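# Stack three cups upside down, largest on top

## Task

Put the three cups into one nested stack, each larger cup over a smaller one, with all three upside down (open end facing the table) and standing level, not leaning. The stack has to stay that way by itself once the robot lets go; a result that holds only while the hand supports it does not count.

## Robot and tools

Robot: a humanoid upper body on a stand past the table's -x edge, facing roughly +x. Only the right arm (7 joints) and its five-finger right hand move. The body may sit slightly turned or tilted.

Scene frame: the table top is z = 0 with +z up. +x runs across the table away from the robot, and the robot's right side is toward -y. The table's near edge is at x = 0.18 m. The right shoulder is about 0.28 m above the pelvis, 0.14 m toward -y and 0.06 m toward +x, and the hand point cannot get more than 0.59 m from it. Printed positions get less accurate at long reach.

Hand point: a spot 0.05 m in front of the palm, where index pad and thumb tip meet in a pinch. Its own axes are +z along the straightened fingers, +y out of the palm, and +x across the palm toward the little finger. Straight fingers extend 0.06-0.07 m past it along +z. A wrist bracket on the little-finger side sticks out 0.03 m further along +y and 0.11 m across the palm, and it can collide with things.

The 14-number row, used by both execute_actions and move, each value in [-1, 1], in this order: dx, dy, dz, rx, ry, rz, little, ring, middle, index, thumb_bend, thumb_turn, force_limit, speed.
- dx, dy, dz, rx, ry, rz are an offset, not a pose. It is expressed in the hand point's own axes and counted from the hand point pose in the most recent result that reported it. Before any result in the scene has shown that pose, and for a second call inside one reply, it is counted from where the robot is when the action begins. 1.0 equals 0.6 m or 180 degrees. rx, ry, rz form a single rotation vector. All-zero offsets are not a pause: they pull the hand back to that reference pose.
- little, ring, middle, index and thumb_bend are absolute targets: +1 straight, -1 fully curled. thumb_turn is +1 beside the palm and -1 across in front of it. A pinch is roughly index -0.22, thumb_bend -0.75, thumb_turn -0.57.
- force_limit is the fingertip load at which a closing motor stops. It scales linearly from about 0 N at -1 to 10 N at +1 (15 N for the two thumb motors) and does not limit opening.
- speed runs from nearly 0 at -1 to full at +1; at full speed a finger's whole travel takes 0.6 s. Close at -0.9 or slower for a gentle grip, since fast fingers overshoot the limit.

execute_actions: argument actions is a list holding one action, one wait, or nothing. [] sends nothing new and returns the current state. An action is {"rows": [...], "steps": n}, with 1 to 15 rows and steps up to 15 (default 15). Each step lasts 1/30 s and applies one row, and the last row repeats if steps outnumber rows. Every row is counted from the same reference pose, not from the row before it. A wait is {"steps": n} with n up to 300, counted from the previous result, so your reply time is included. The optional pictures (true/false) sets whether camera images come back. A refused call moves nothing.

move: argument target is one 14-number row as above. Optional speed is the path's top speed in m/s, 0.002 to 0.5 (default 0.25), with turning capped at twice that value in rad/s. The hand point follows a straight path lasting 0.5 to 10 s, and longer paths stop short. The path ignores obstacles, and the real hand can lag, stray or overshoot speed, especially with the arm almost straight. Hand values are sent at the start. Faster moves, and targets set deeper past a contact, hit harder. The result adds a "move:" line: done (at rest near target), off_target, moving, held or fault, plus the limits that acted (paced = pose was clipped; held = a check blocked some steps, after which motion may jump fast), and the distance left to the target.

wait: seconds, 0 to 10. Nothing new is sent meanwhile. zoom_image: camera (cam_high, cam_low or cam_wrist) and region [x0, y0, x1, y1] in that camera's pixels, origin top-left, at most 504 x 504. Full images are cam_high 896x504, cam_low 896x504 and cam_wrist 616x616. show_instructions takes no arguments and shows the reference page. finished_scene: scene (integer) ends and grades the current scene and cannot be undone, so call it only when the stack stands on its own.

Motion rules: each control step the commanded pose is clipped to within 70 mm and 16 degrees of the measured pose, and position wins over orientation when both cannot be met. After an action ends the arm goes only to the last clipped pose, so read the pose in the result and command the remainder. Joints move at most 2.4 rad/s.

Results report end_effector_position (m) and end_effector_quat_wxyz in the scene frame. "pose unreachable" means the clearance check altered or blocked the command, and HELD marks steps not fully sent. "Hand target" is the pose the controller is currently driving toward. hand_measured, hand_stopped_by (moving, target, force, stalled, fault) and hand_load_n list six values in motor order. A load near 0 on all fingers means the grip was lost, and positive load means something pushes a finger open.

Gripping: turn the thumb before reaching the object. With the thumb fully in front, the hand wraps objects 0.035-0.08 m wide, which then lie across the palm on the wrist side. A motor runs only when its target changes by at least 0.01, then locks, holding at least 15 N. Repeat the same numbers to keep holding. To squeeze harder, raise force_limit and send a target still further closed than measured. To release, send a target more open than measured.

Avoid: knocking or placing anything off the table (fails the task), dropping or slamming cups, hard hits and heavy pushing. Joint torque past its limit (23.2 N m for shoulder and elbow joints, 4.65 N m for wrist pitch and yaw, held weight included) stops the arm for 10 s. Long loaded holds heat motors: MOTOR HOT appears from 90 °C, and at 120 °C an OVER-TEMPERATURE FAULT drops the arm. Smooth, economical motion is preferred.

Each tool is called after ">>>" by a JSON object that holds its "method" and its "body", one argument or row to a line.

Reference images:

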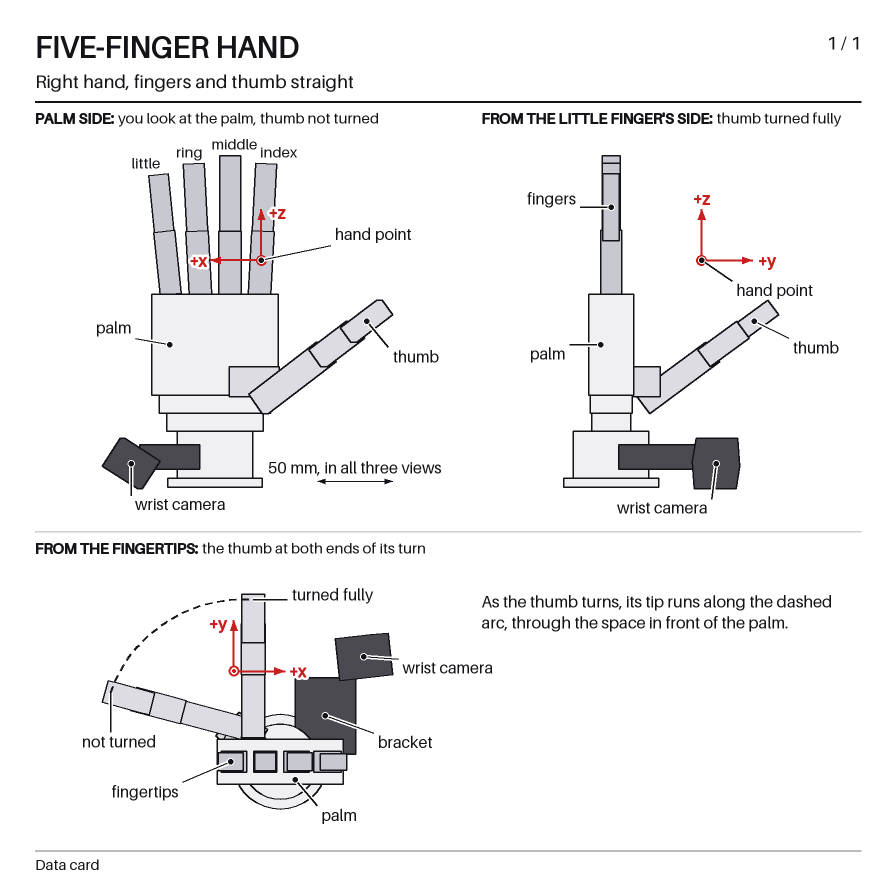

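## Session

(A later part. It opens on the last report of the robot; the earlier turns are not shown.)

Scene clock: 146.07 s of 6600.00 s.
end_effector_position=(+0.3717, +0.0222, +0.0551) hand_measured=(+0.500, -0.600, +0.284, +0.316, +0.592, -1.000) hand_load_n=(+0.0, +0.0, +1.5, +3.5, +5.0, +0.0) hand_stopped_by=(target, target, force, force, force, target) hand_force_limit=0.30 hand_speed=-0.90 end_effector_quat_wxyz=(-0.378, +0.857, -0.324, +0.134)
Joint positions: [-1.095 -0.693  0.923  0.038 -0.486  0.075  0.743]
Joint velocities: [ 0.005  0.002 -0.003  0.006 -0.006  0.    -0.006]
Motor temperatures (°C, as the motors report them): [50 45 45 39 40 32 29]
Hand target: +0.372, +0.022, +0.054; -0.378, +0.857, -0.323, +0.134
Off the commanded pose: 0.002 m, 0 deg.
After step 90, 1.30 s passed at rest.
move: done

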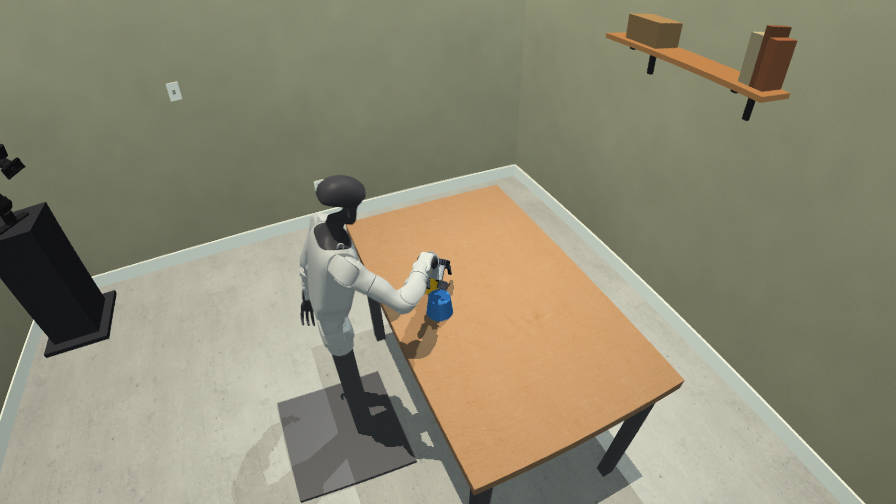

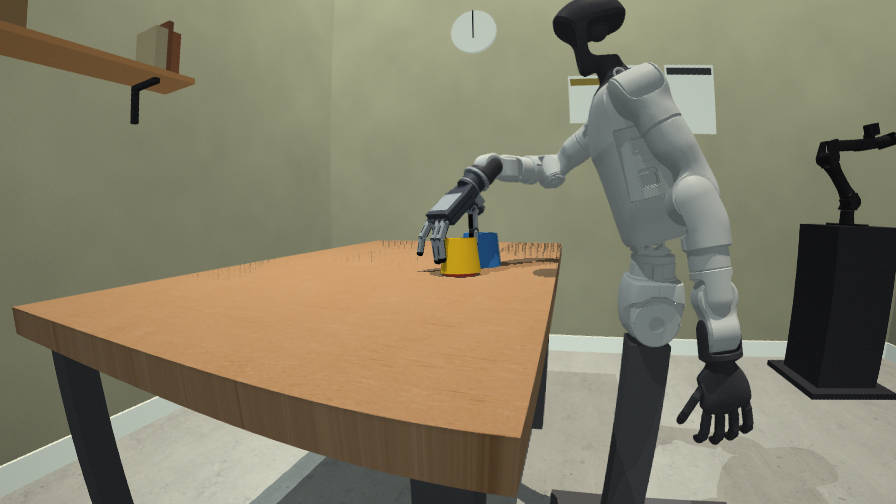

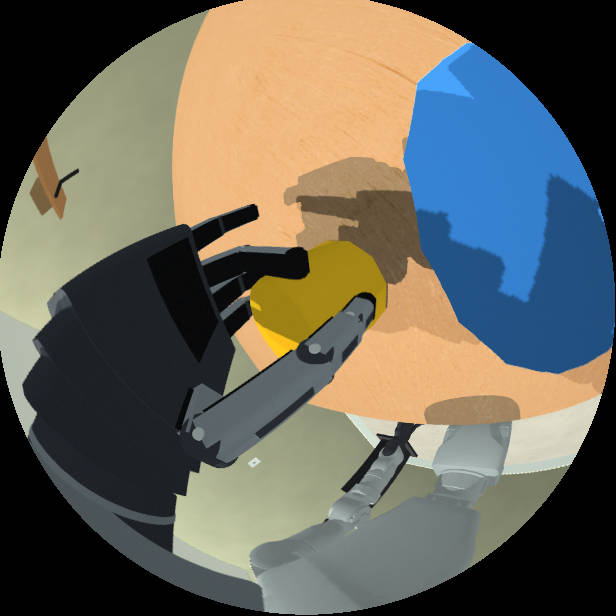

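Lower 4 mm more, then release.

>>> {"method": "move", "body": {
  "target": [0,0.006,0.005,0,0,0,0.5,-0.6,-0.7,-0.7,-0.9,-1,0.3,-0.9],
  "speed": 0.02
}}

>>> {"method": "move", "body": {
  "target": [0,0,0,0,0,0,1,1,1,1,1,-1,0.3,-0.2]
}}

>>> {"method": "move", "body": {
  "target": [0,-0.085,-0.075,0,0,0,1,1,1,1,1,-1,0.3,-0.2],
  "speed": 0.12
}}

>>> {"method": "zoom_image", "body": {
  "camera": "cam_low",
  "region": [400, 150, 580, 290]
}}

Scene clock: 151.03 s of 6600.00 s.
end_effector_position=(+0.3722, +0.0224, +0.0521) hand_measured=(+0.500, -0.600, +0.284, +0.316, +0.592, -1.000) hand_load_n=(+0.0, +0.0, +2.0, +3.0, +4.5, +0.5) hand_stopped_by=(target, target, force, force, force, target) hand_force_limit=0.30 hand_speed=-0.90 end_effector_quat_wxyz=(-0.379, +0.856, -0.325, +0.134)
Joint positions: [-1.093 -0.692  0.932  0.048 -0.486  0.073  0.726]
Joint velocities: [ 0.012  0.     0.017  0.017  0.003  0.    -0.001]
Motor temperatures (°C, as the motors report them): [51 45 45 39 40 32 29]
Hand target: +0.372, +0.022, +0.050; -0.378, +0.857, -0.325, +0.134
Off the commanded pose: 0.002 m, 0 deg.
After step 90, 1.27 s passed at rest.
move: done

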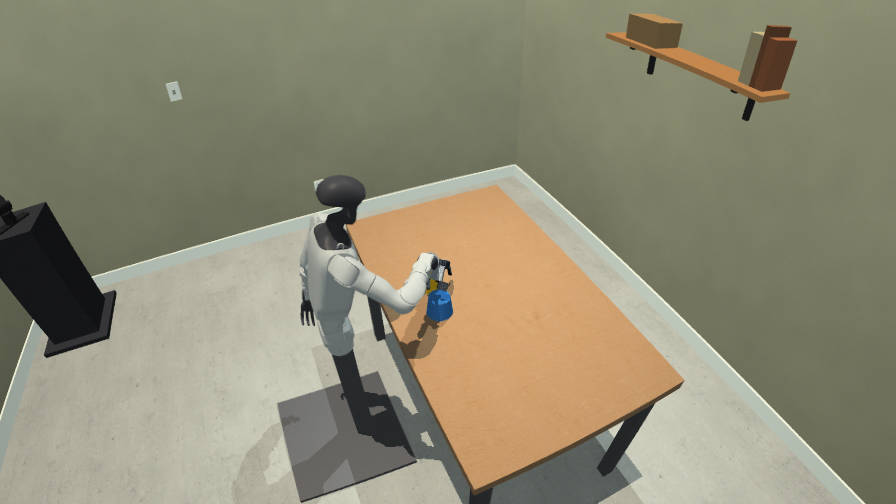

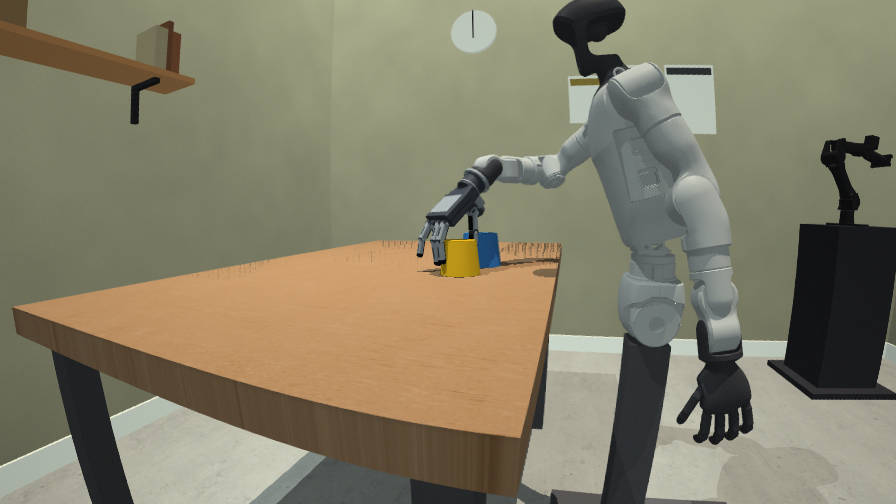

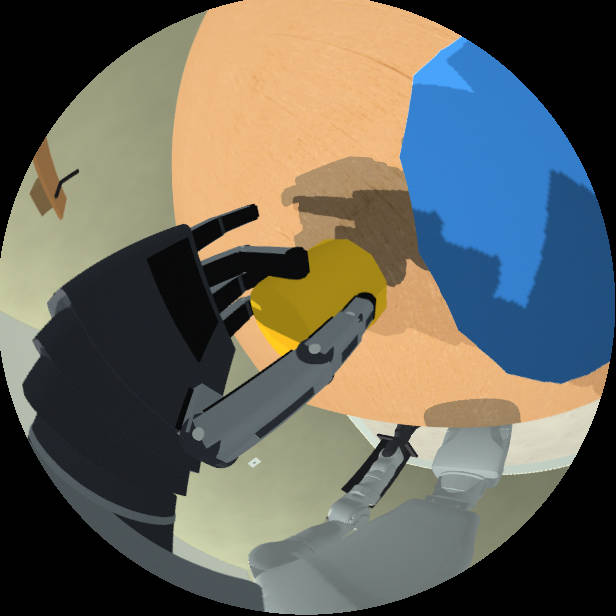

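Scene clock: 152.50 s of 6600.00 s.
end_effector_position=(+0.3721, +0.0224, +0.0521) hand_measured=(+1.000, +1.000, +1.000, +1.000, +1.000, -1.000) hand_load_n=(+0.0, +0.0, +0.0, +0.0, +0.0, +0.0) hand_stopped_by=(target, target, target, target, target, target) hand_force_limit=0.30 hand_speed=-0.20 end_effector_quat_wxyz=(-0.379, +0.856, -0.325, +0.134)
Joint positions: [-1.093 -0.692  0.932  0.048 -0.486  0.073  0.726]
Joint velocities: [ 0.002  0.006 -0.009 -0.009  0.003  0.     0.   ]
Motor temperatures (°C, as the motors report them): [51 45 45 39 40 32 29]
Hand target: +0.372, +0.022, +0.052; -0.379, +0.856, -0.325, +0.134
Off the commanded pose: 0.000 m, 0 deg.
move: done

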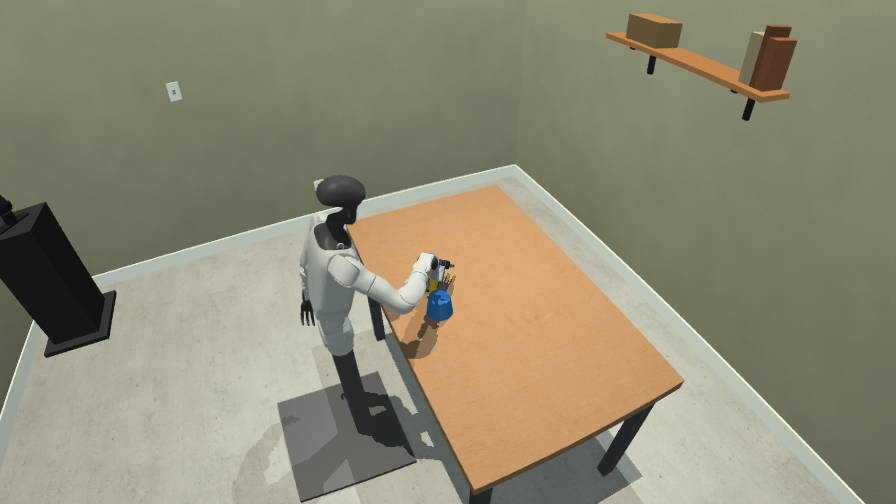

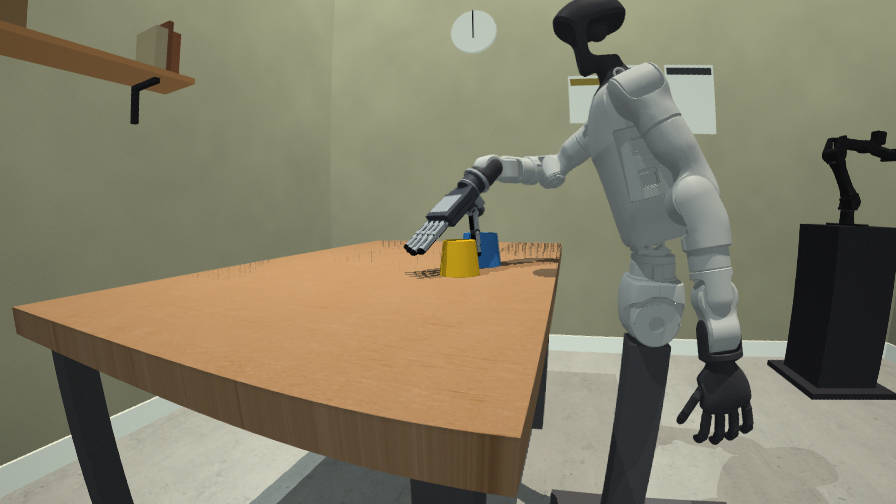

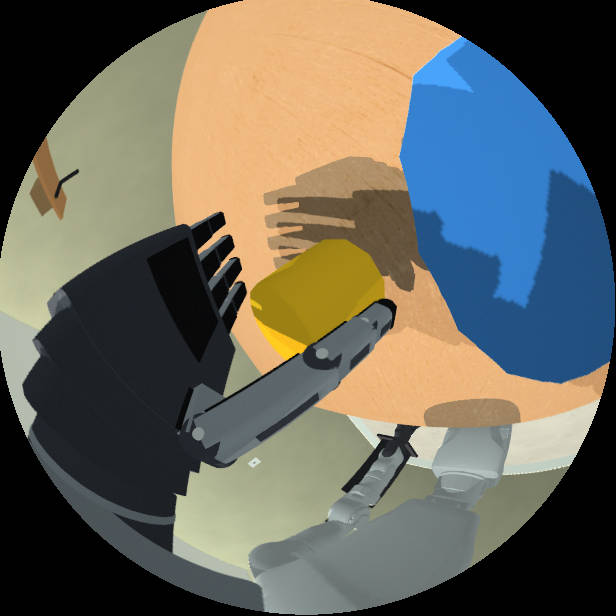

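Scene clock: 153.40 s of 6600.00 s.
end_effector_position=(+0.3724, +0.0225, +0.1204) hand_measured=(+1.000, +1.000, +1.000, +1.000, +1.000, -1.000) hand_load_n=(+0.0, +0.0, +0.0, +0.0, +0.0, +0.0) hand_stopped_by=(target, target, target, target, target, target) hand_force_limit=0.30 hand_speed=-0.20 end_effector_quat_wxyz=(-0.380, +0.857, -0.321, +0.136)
Joint positions: [-1.22  -0.757  0.816 -0.1   -0.383  0.153  0.95 ]
Joint velocities: [ 0.012 -0.002  0.002  0.009  0.     0.     0.008]
Motor temperatures (°C, as the motors report them): [51 45 45 39 40 32 29]
Hand target: +0.371, +0.022, +0.120; -0.379, +0.857, -0.323, +0.133
Off the commanded pose: 0.002 m, 1 deg.
move: done

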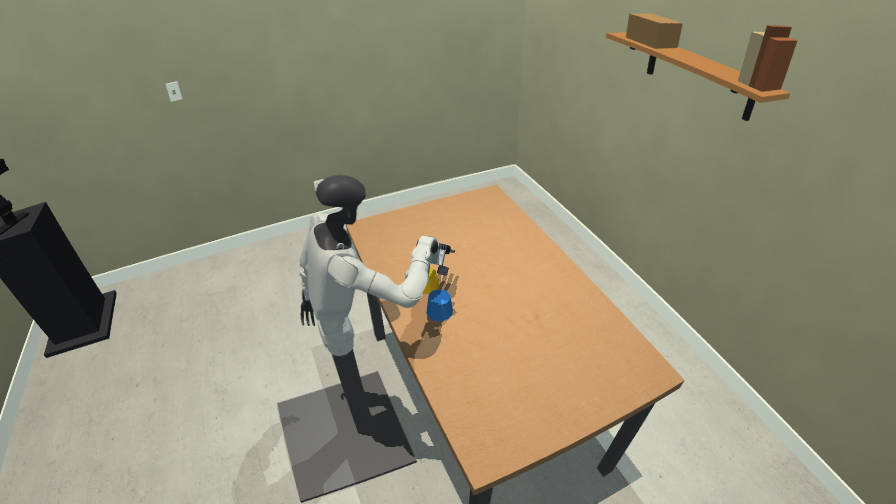

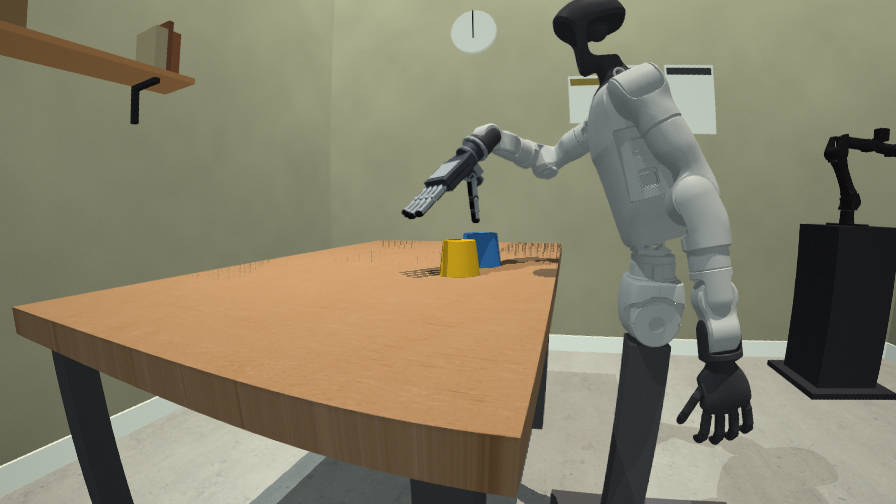

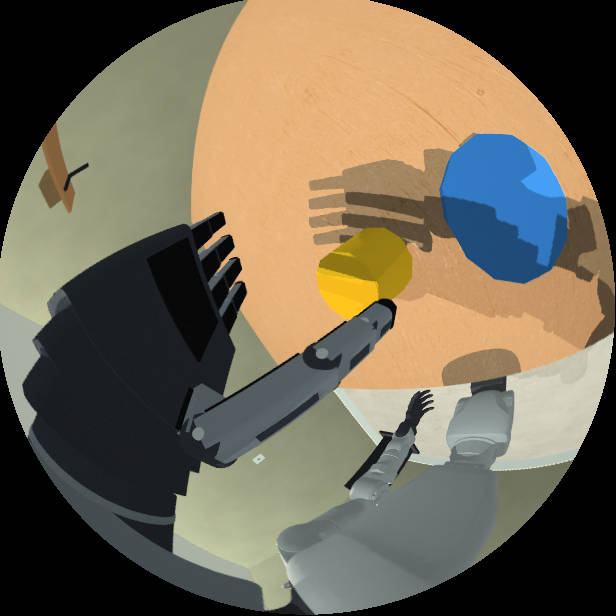

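Region (400, 150, 580, 290) of cam_low's 896x504 image, scaled by 2.800, with more detail than that image has.

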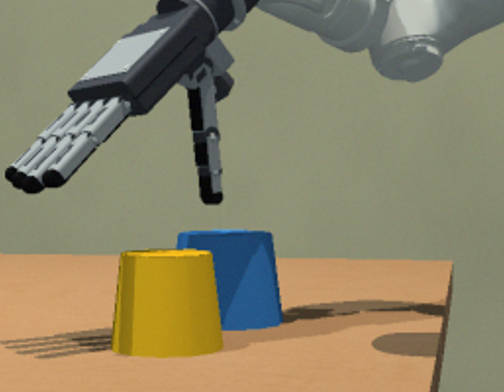

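>>> {"method": "move", "body": {
  "target": [0.09,0.123,-0.141,0,0,0,1,1,1,1,1,-1,0,-0.2],
  "speed": 0.15
}}

>>> {"method": "zoom_image", "body": {
  "camera": "cam_low",
  "region": [400, 150, 580, 290]
}}

Scene clock: 161.73 s of 6600.00 s.
end_effector_position=(+0.3397, -0.0960, +0.1212) hand_measured=(+1.000, +1.000, +1.000, +1.000, +1.000, -1.000) hand_load_n=(+0.0, +0.0, +0.0, +0.0, +0.0, +0.0) hand_stopped_by=(target, target, target, target, target, target) hand_force_limit=0.00 hand_speed=-0.20 end_effector_quat_wxyz=(-0.379, +0.858, -0.320, +0.138)
Joint positions: [-0.852 -1.31   0.574 -0.21  -0.157 -0.266  0.776]
Joint velocities: [ 0.003  0.003  0.    -0.018  0.     0.    -0.001]
Motor temperatures (°C, as the motors report them): [51 45 45 39 40 32 29]
Hand target: +0.339, -0.095, +0.122; -0.381, +0.856, -0.320, +0.136
Off the commanded pose: 0.002 m, 0 deg.
After step 90, 4.10 s passed at rest.
move: done

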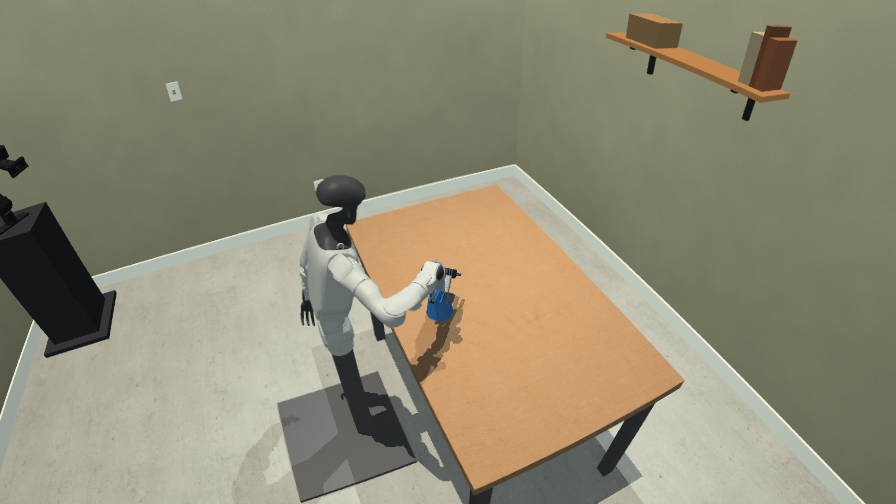

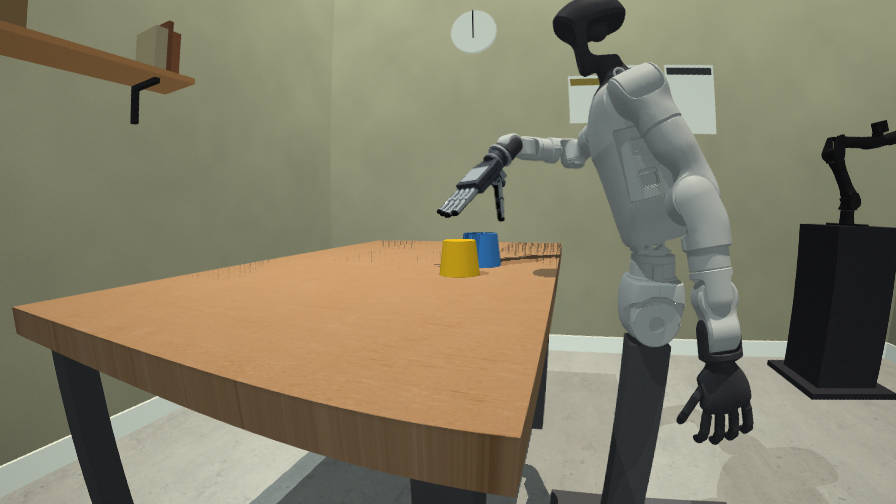

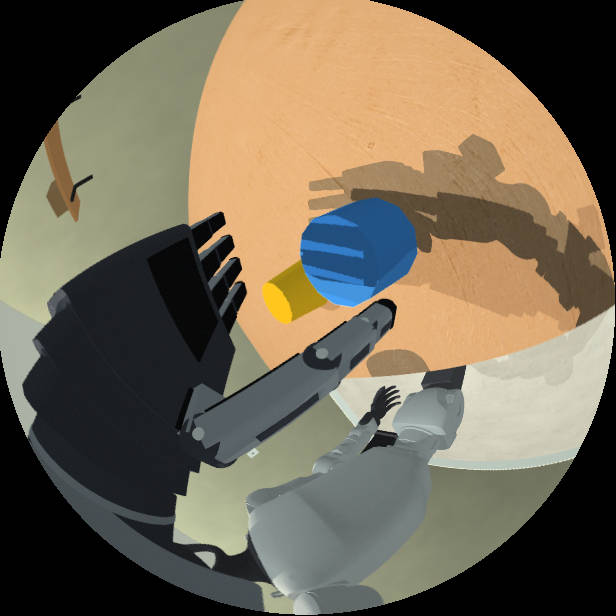

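Region (400, 150, 580, 290) of cam_low's 896x504 image, scaled by 2.800, with more detail than that image has.

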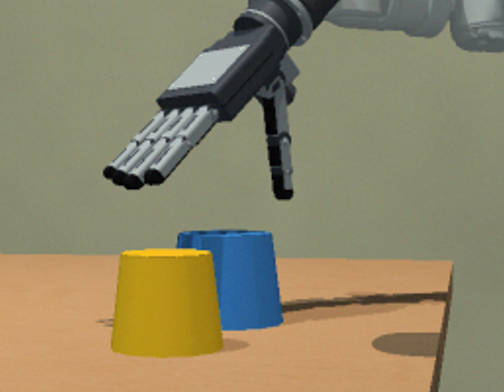

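>>> {"method": "move", "body": {
  "target": [0,0.044,0.016,0,0,0,1,1,1,1,1,-1,0,-0.2],
  "speed": 0.08
}}

>>> {"method": "zoom_image", "body": {
  "camera": "cam_wrist",
  "region": [200, 180, 440, 400]
}}

Scene clock: 165.17 s of 6600.00 s.
end_effector_position=(+0.3330, -0.1029, +0.0958) hand_measured=(+1.000, +1.000, +1.000, +1.000, +1.000, -1.000) hand_load_n=(+0.0, +0.0, +0.0, +0.0, +0.0, +0.0) hand_stopped_by=(target, target, target, target, target, target) hand_force_limit=0.00 hand_speed=-0.20 end_effector_quat_wxyz=(-0.380, +0.857, -0.321, +0.137)
Joint positions: [-0.755 -1.311  0.591 -0.196 -0.228 -0.303  0.67 ]
Joint velocities: [-0.002  0.    -0.009  0.008 -0.009  0.    -0.002]
Motor temperatures (°C, as the motors report them): [50 46 45 39 40 32 29]
Hand target: +0.334, -0.104, +0.095; -0.379, +0.857, -0.320, +0.139
Off the commanded pose: 0.001 m, 0 deg.
move: done

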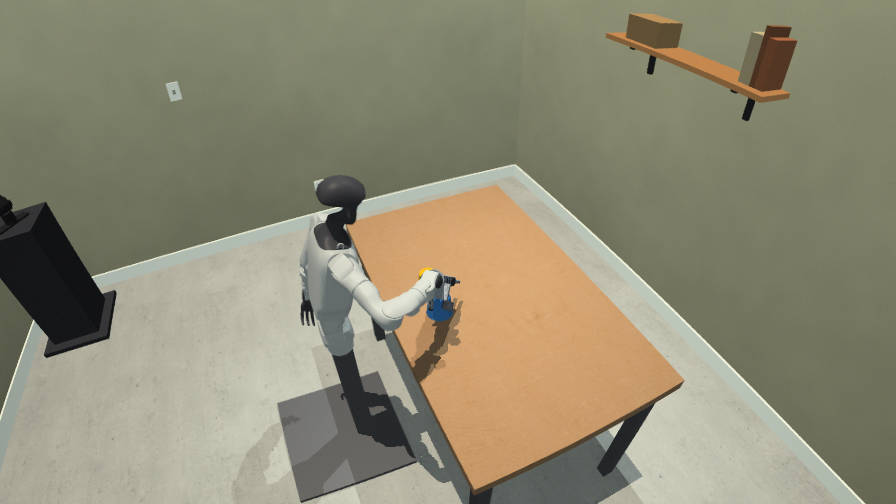

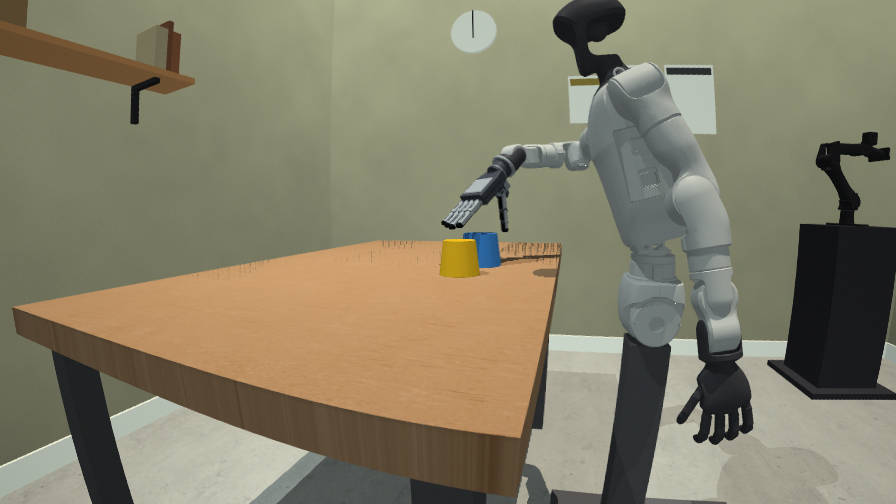

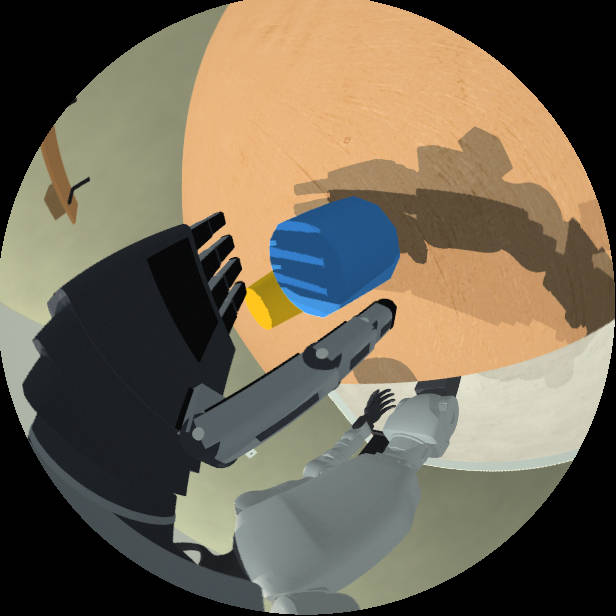

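Region (200, 180, 440, 400) of cam_wrist's 616x616 image, scaled by 2.100, with more detail than that image has; it fills the top 462 rows of this view, and the rest is white.

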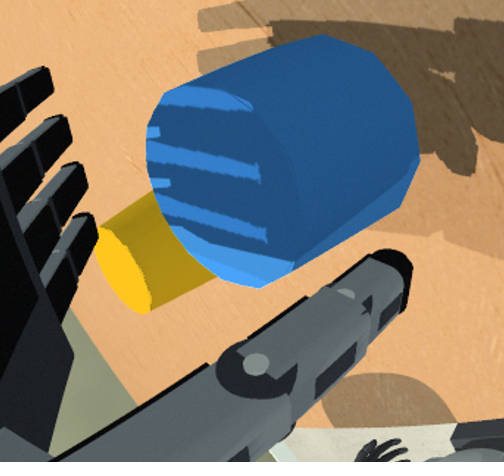

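>>> {"method": "move", "body": {
  "target": [0.013,0.04,0.043,0,0,0,1,1,1,1,1,-1,0,-0.2],
  "speed": 0.05
}}

Scene clock: 168.53 s of 6600.00 s.
end_effector_position=(+0.3424, -0.1054, +0.0624) hand_measured=(+1.000, +1.000, +1.000, +1.000, +1.000, -1.000) hand_load_n=(+0.0, +0.0, +0.0, +0.0, +0.0, +0.0) hand_stopped_by=(target, target, target, target, target, target) hand_force_limit=0.00 hand_speed=-0.20 end_effector_quat_wxyz=(-0.381, +0.855, -0.323, +0.138)
Joint positions: [-0.75  -1.21   0.661 -0.047 -0.349 -0.368  0.575]
Joint velocities: [-0.008 -0.009 -0.009  0.003 -0.002 -0.001 -0.001]
Motor temperatures (°C, as the motors report them): [49 46 45 39 40 32 29]
Hand target: +0.342, -0.106, +0.061; -0.380, +0.856, -0.321, +0.138
Off the commanded pose: 0.003 m, 0 deg.
move: done

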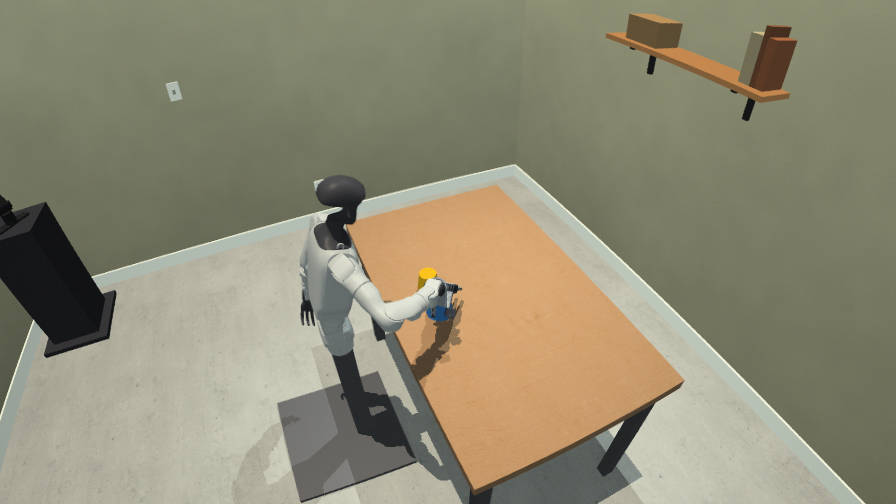

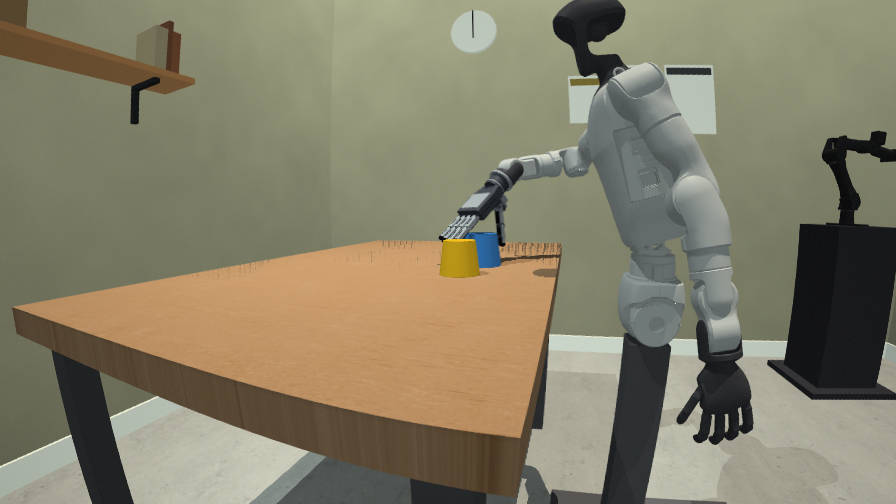

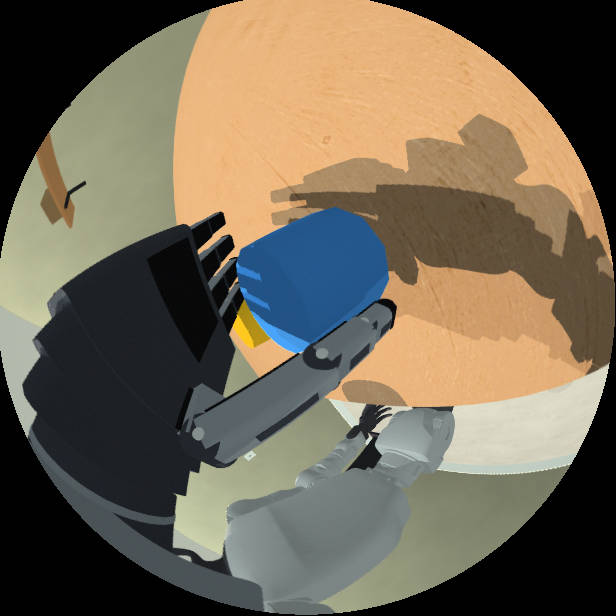

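>>> {"method": "move", "body": {
  "target": [0,0.004,0.008,0,0,0,0.5,-0.5,-0.5,-0.5,-0.5,-1,0.1,-0.75],
  "speed": 0.03
}}

>>> {"method": "zoom_image", "body": {
  "camera": "cam_low",
  "region": [400, 150, 580, 290]
}}

Scene clock: 172.60 s of 6600.00 s.
end_effector_position=(+0.3444, -0.1032, +0.0591) hand_measured=(+0.500, +0.352, +0.462, +0.420, +0.694, -1.000) hand_load_n=(+0.0, +6.5, +1.5, +4.0, +13.5, +3.0) hand_stopped_by=(target, force, force, force, force, target) hand_force_limit=0.10 hand_speed=-0.75 end_effector_quat_wxyz=(-0.383, +0.854, -0.323, +0.138)
Joint positions: [-0.754 -1.189  0.667 -0.031 -0.363 -0.368  0.567]
Joint velocities: [-0.018 -0.005 -0.006  0.     0.003  0.     0.   ]
Motor temperatures (°C, as the motors report them): [49 47 45 39 40 32 29]
Hand target: +0.344, -0.104, +0.057; -0.381, +0.855, -0.323, +0.138
Off the commanded pose: 0.002 m, 0 deg.
move: done

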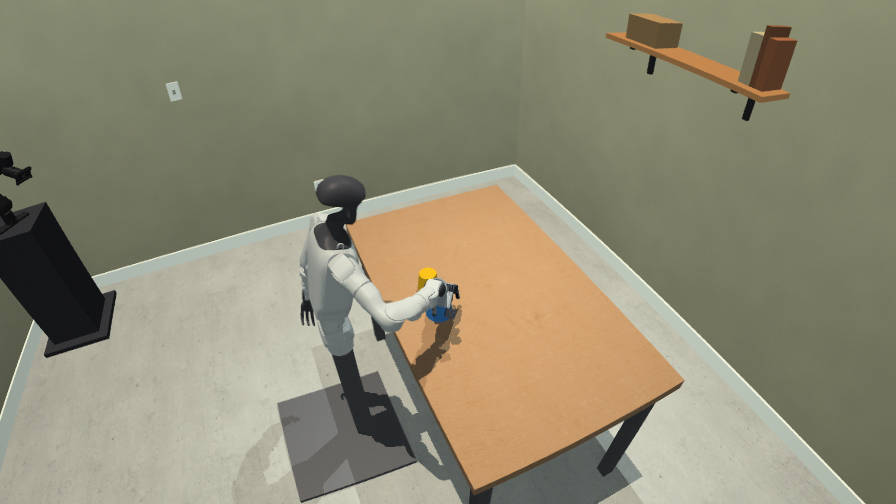

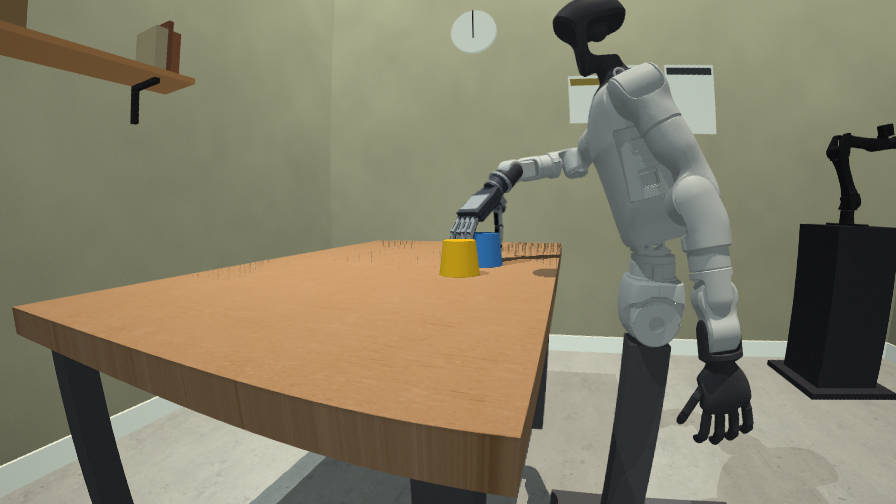

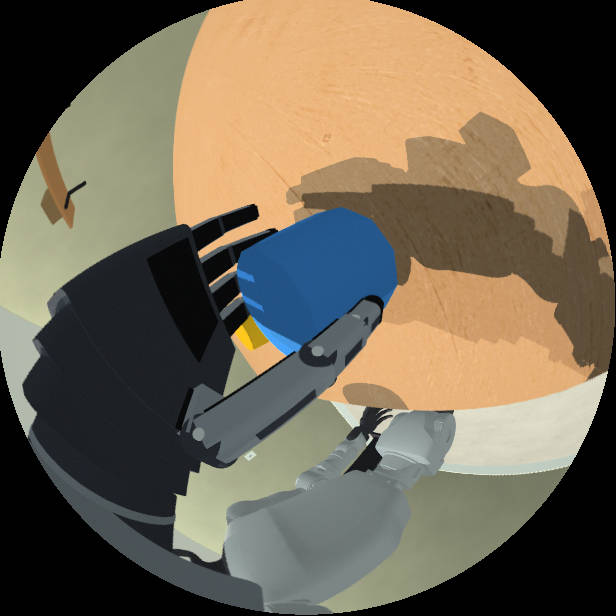

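Region (400, 150, 580, 290) of cam_low's 896x504 image, scaled by 2.800, with more detail than that image has.

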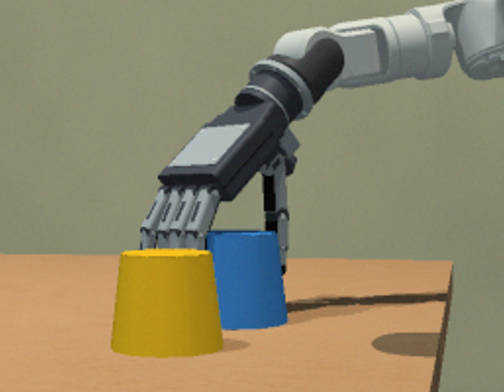

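>>> {"method": "move", "body": {
  "target": [0,-0.107,-0.093,0,0,0,0.5,-0.5,-0.5,-0.5,-0.5,-1,0.1,-0.75],
  "speed": 0.12
}}

>>> {"method": "move", "body": {
  "target": [-0.132,-0.118,0.135,0,0,0,0.5,-0.5,-0.5,-0.5,-0.5,-1,0.1,-0.75],
  "speed": 0.12
}}

>>> {"method": "zoom_image", "body": {
  "camera": "cam_low",
  "region": [400, 150, 580, 290]
}}

>>> {"method": "zoom_image", "body": {
  "camera": "cam_wrist",
  "region": [280, 160, 460, 340]
}}

>>> {"method": "zoom_image", "body": {
  "camera": "cam_high",
  "region": [395, 240, 465, 305]
}}

Scene clock: 179.90 s of 6600.00 s.
end_effector_position=(+0.3441, -0.1032, +0.1440) hand_measured=(+0.500, +0.352, +0.462, +0.420, +0.694, -1.000) hand_load_n=(+0.0, +7.0, +1.5, +4.0, +13.5, +3.0) hand_stopped_by=(target, force, force, force, force, target) hand_force_limit=0.10 hand_speed=-0.75 end_effector_quat_wxyz=(-0.383, +0.855, -0.320, +0.140)
Joint positions: [-0.898 -1.351  0.537 -0.166 -0.076 -0.317  0.83 ]
Joint velocities: [ 0.008  0.008  0.     0.015 -0.009  0.     0.004]
Motor temperatures (°C, as the motors report them): [48 47 45 39 40 32 29]
Hand target: +0.343, -0.103, +0.144; -0.383, +0.855, -0.322, +0.137
Off the commanded pose: 0.002 m, 0 deg.
After step 90, 3.27 s passed at rest.
move: done

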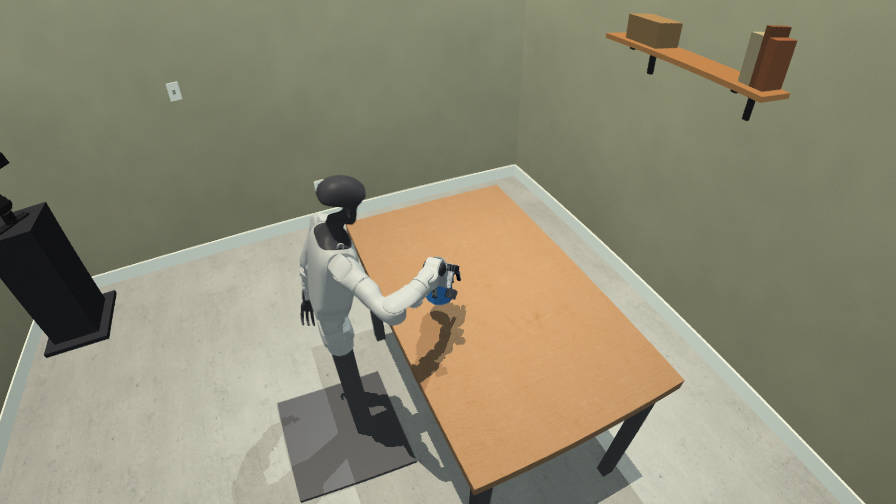

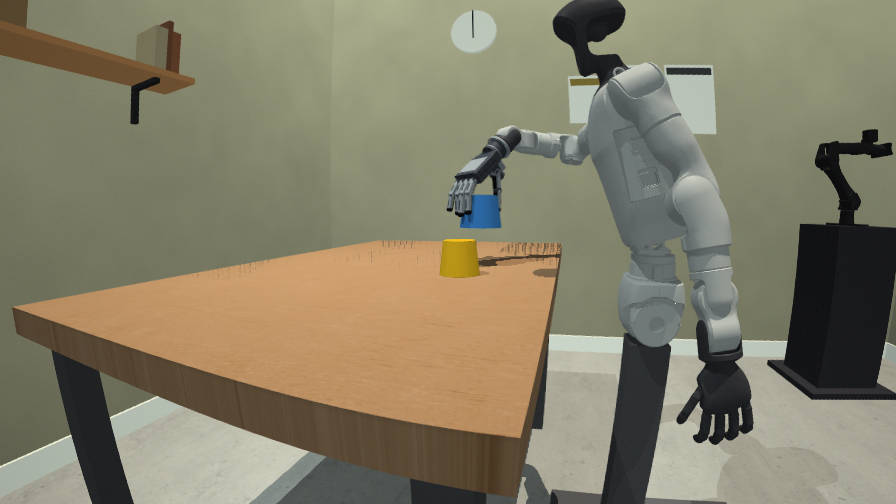

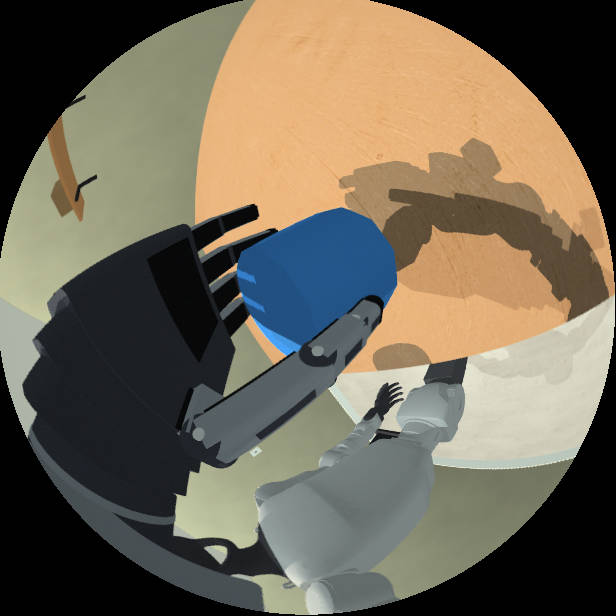

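Scene clock: 181.40 s of 6600.00 s.
end_effector_position=(+0.3533, +0.0282, +0.1421) hand_measured=(+0.500, +0.352, +0.462, +0.420, +0.694, -1.000) hand_load_n=(+0.0, +7.0, +1.5, +4.0, +13.5, +3.0) hand_stopped_by=(target, force, force, force, force, target) hand_force_limit=0.10 hand_speed=-0.75 end_effector_quat_wxyz=(-0.381, +0.857, -0.320, +0.135)
Joint positions: [-1.263 -0.8    0.822 -0.276 -0.336  0.307  1.011]
Joint velocities: [ 0.003  0.    -0.005  0.     0.002  0.     0.   ]
Motor temperatures (°C, as the motors report them): [48 47 45 39 40 32 29]
Hand target: +0.355, +0.027, +0.142; -0.379, +0.857, -0.322, +0.138
Off the commanded pose: 0.002 m, 1 deg.
move: done

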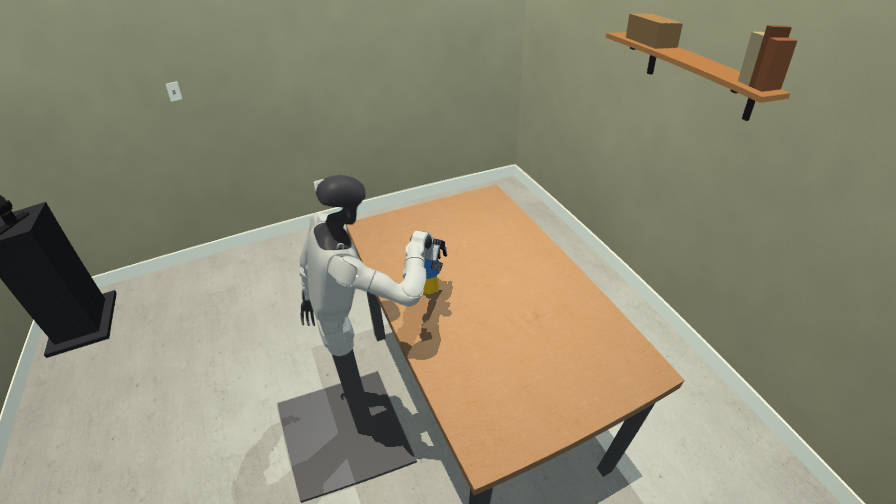

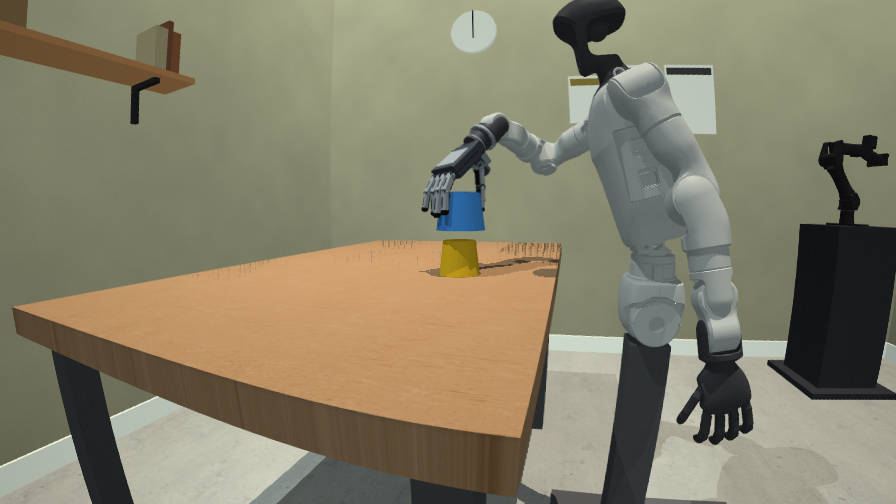

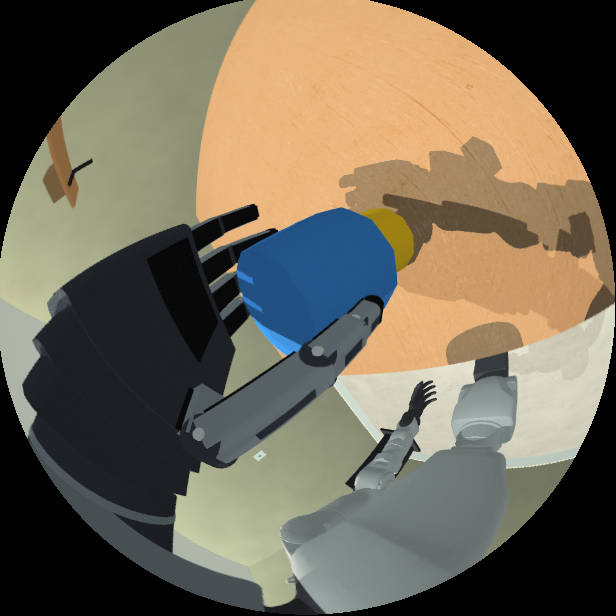

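Region (400, 150, 580, 290) of cam_low's 896x504 image, scaled by 2.800, with more detail than that image has.

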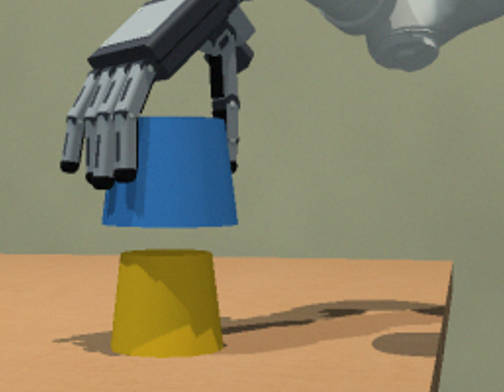

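Region (280, 160, 460, 340) of cam_wrist's 616x616 image, scaled by 2.800, with more detail than that image has.

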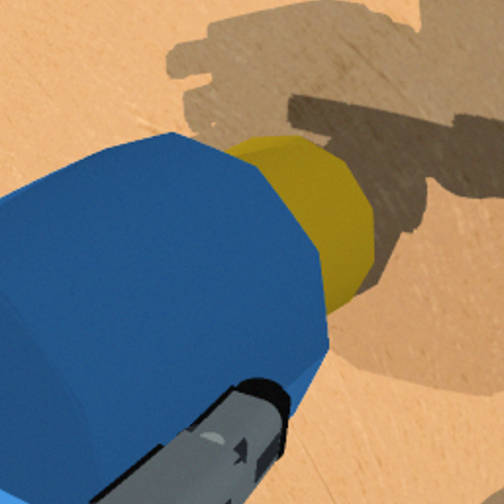

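Region (395, 240, 465, 305) of cam_high's 896x504 image, scaled by 7.200, with more detail than that image has; it fills the top 468 rows of this view, and the rest is white.

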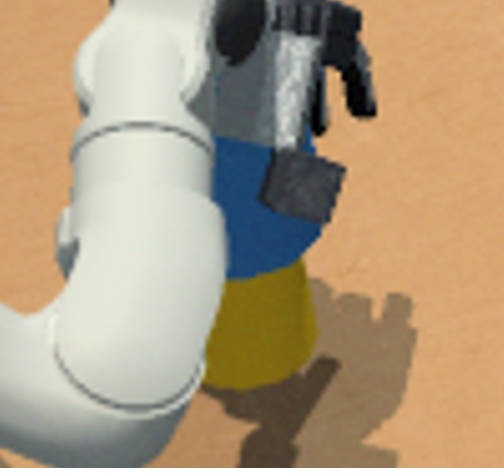

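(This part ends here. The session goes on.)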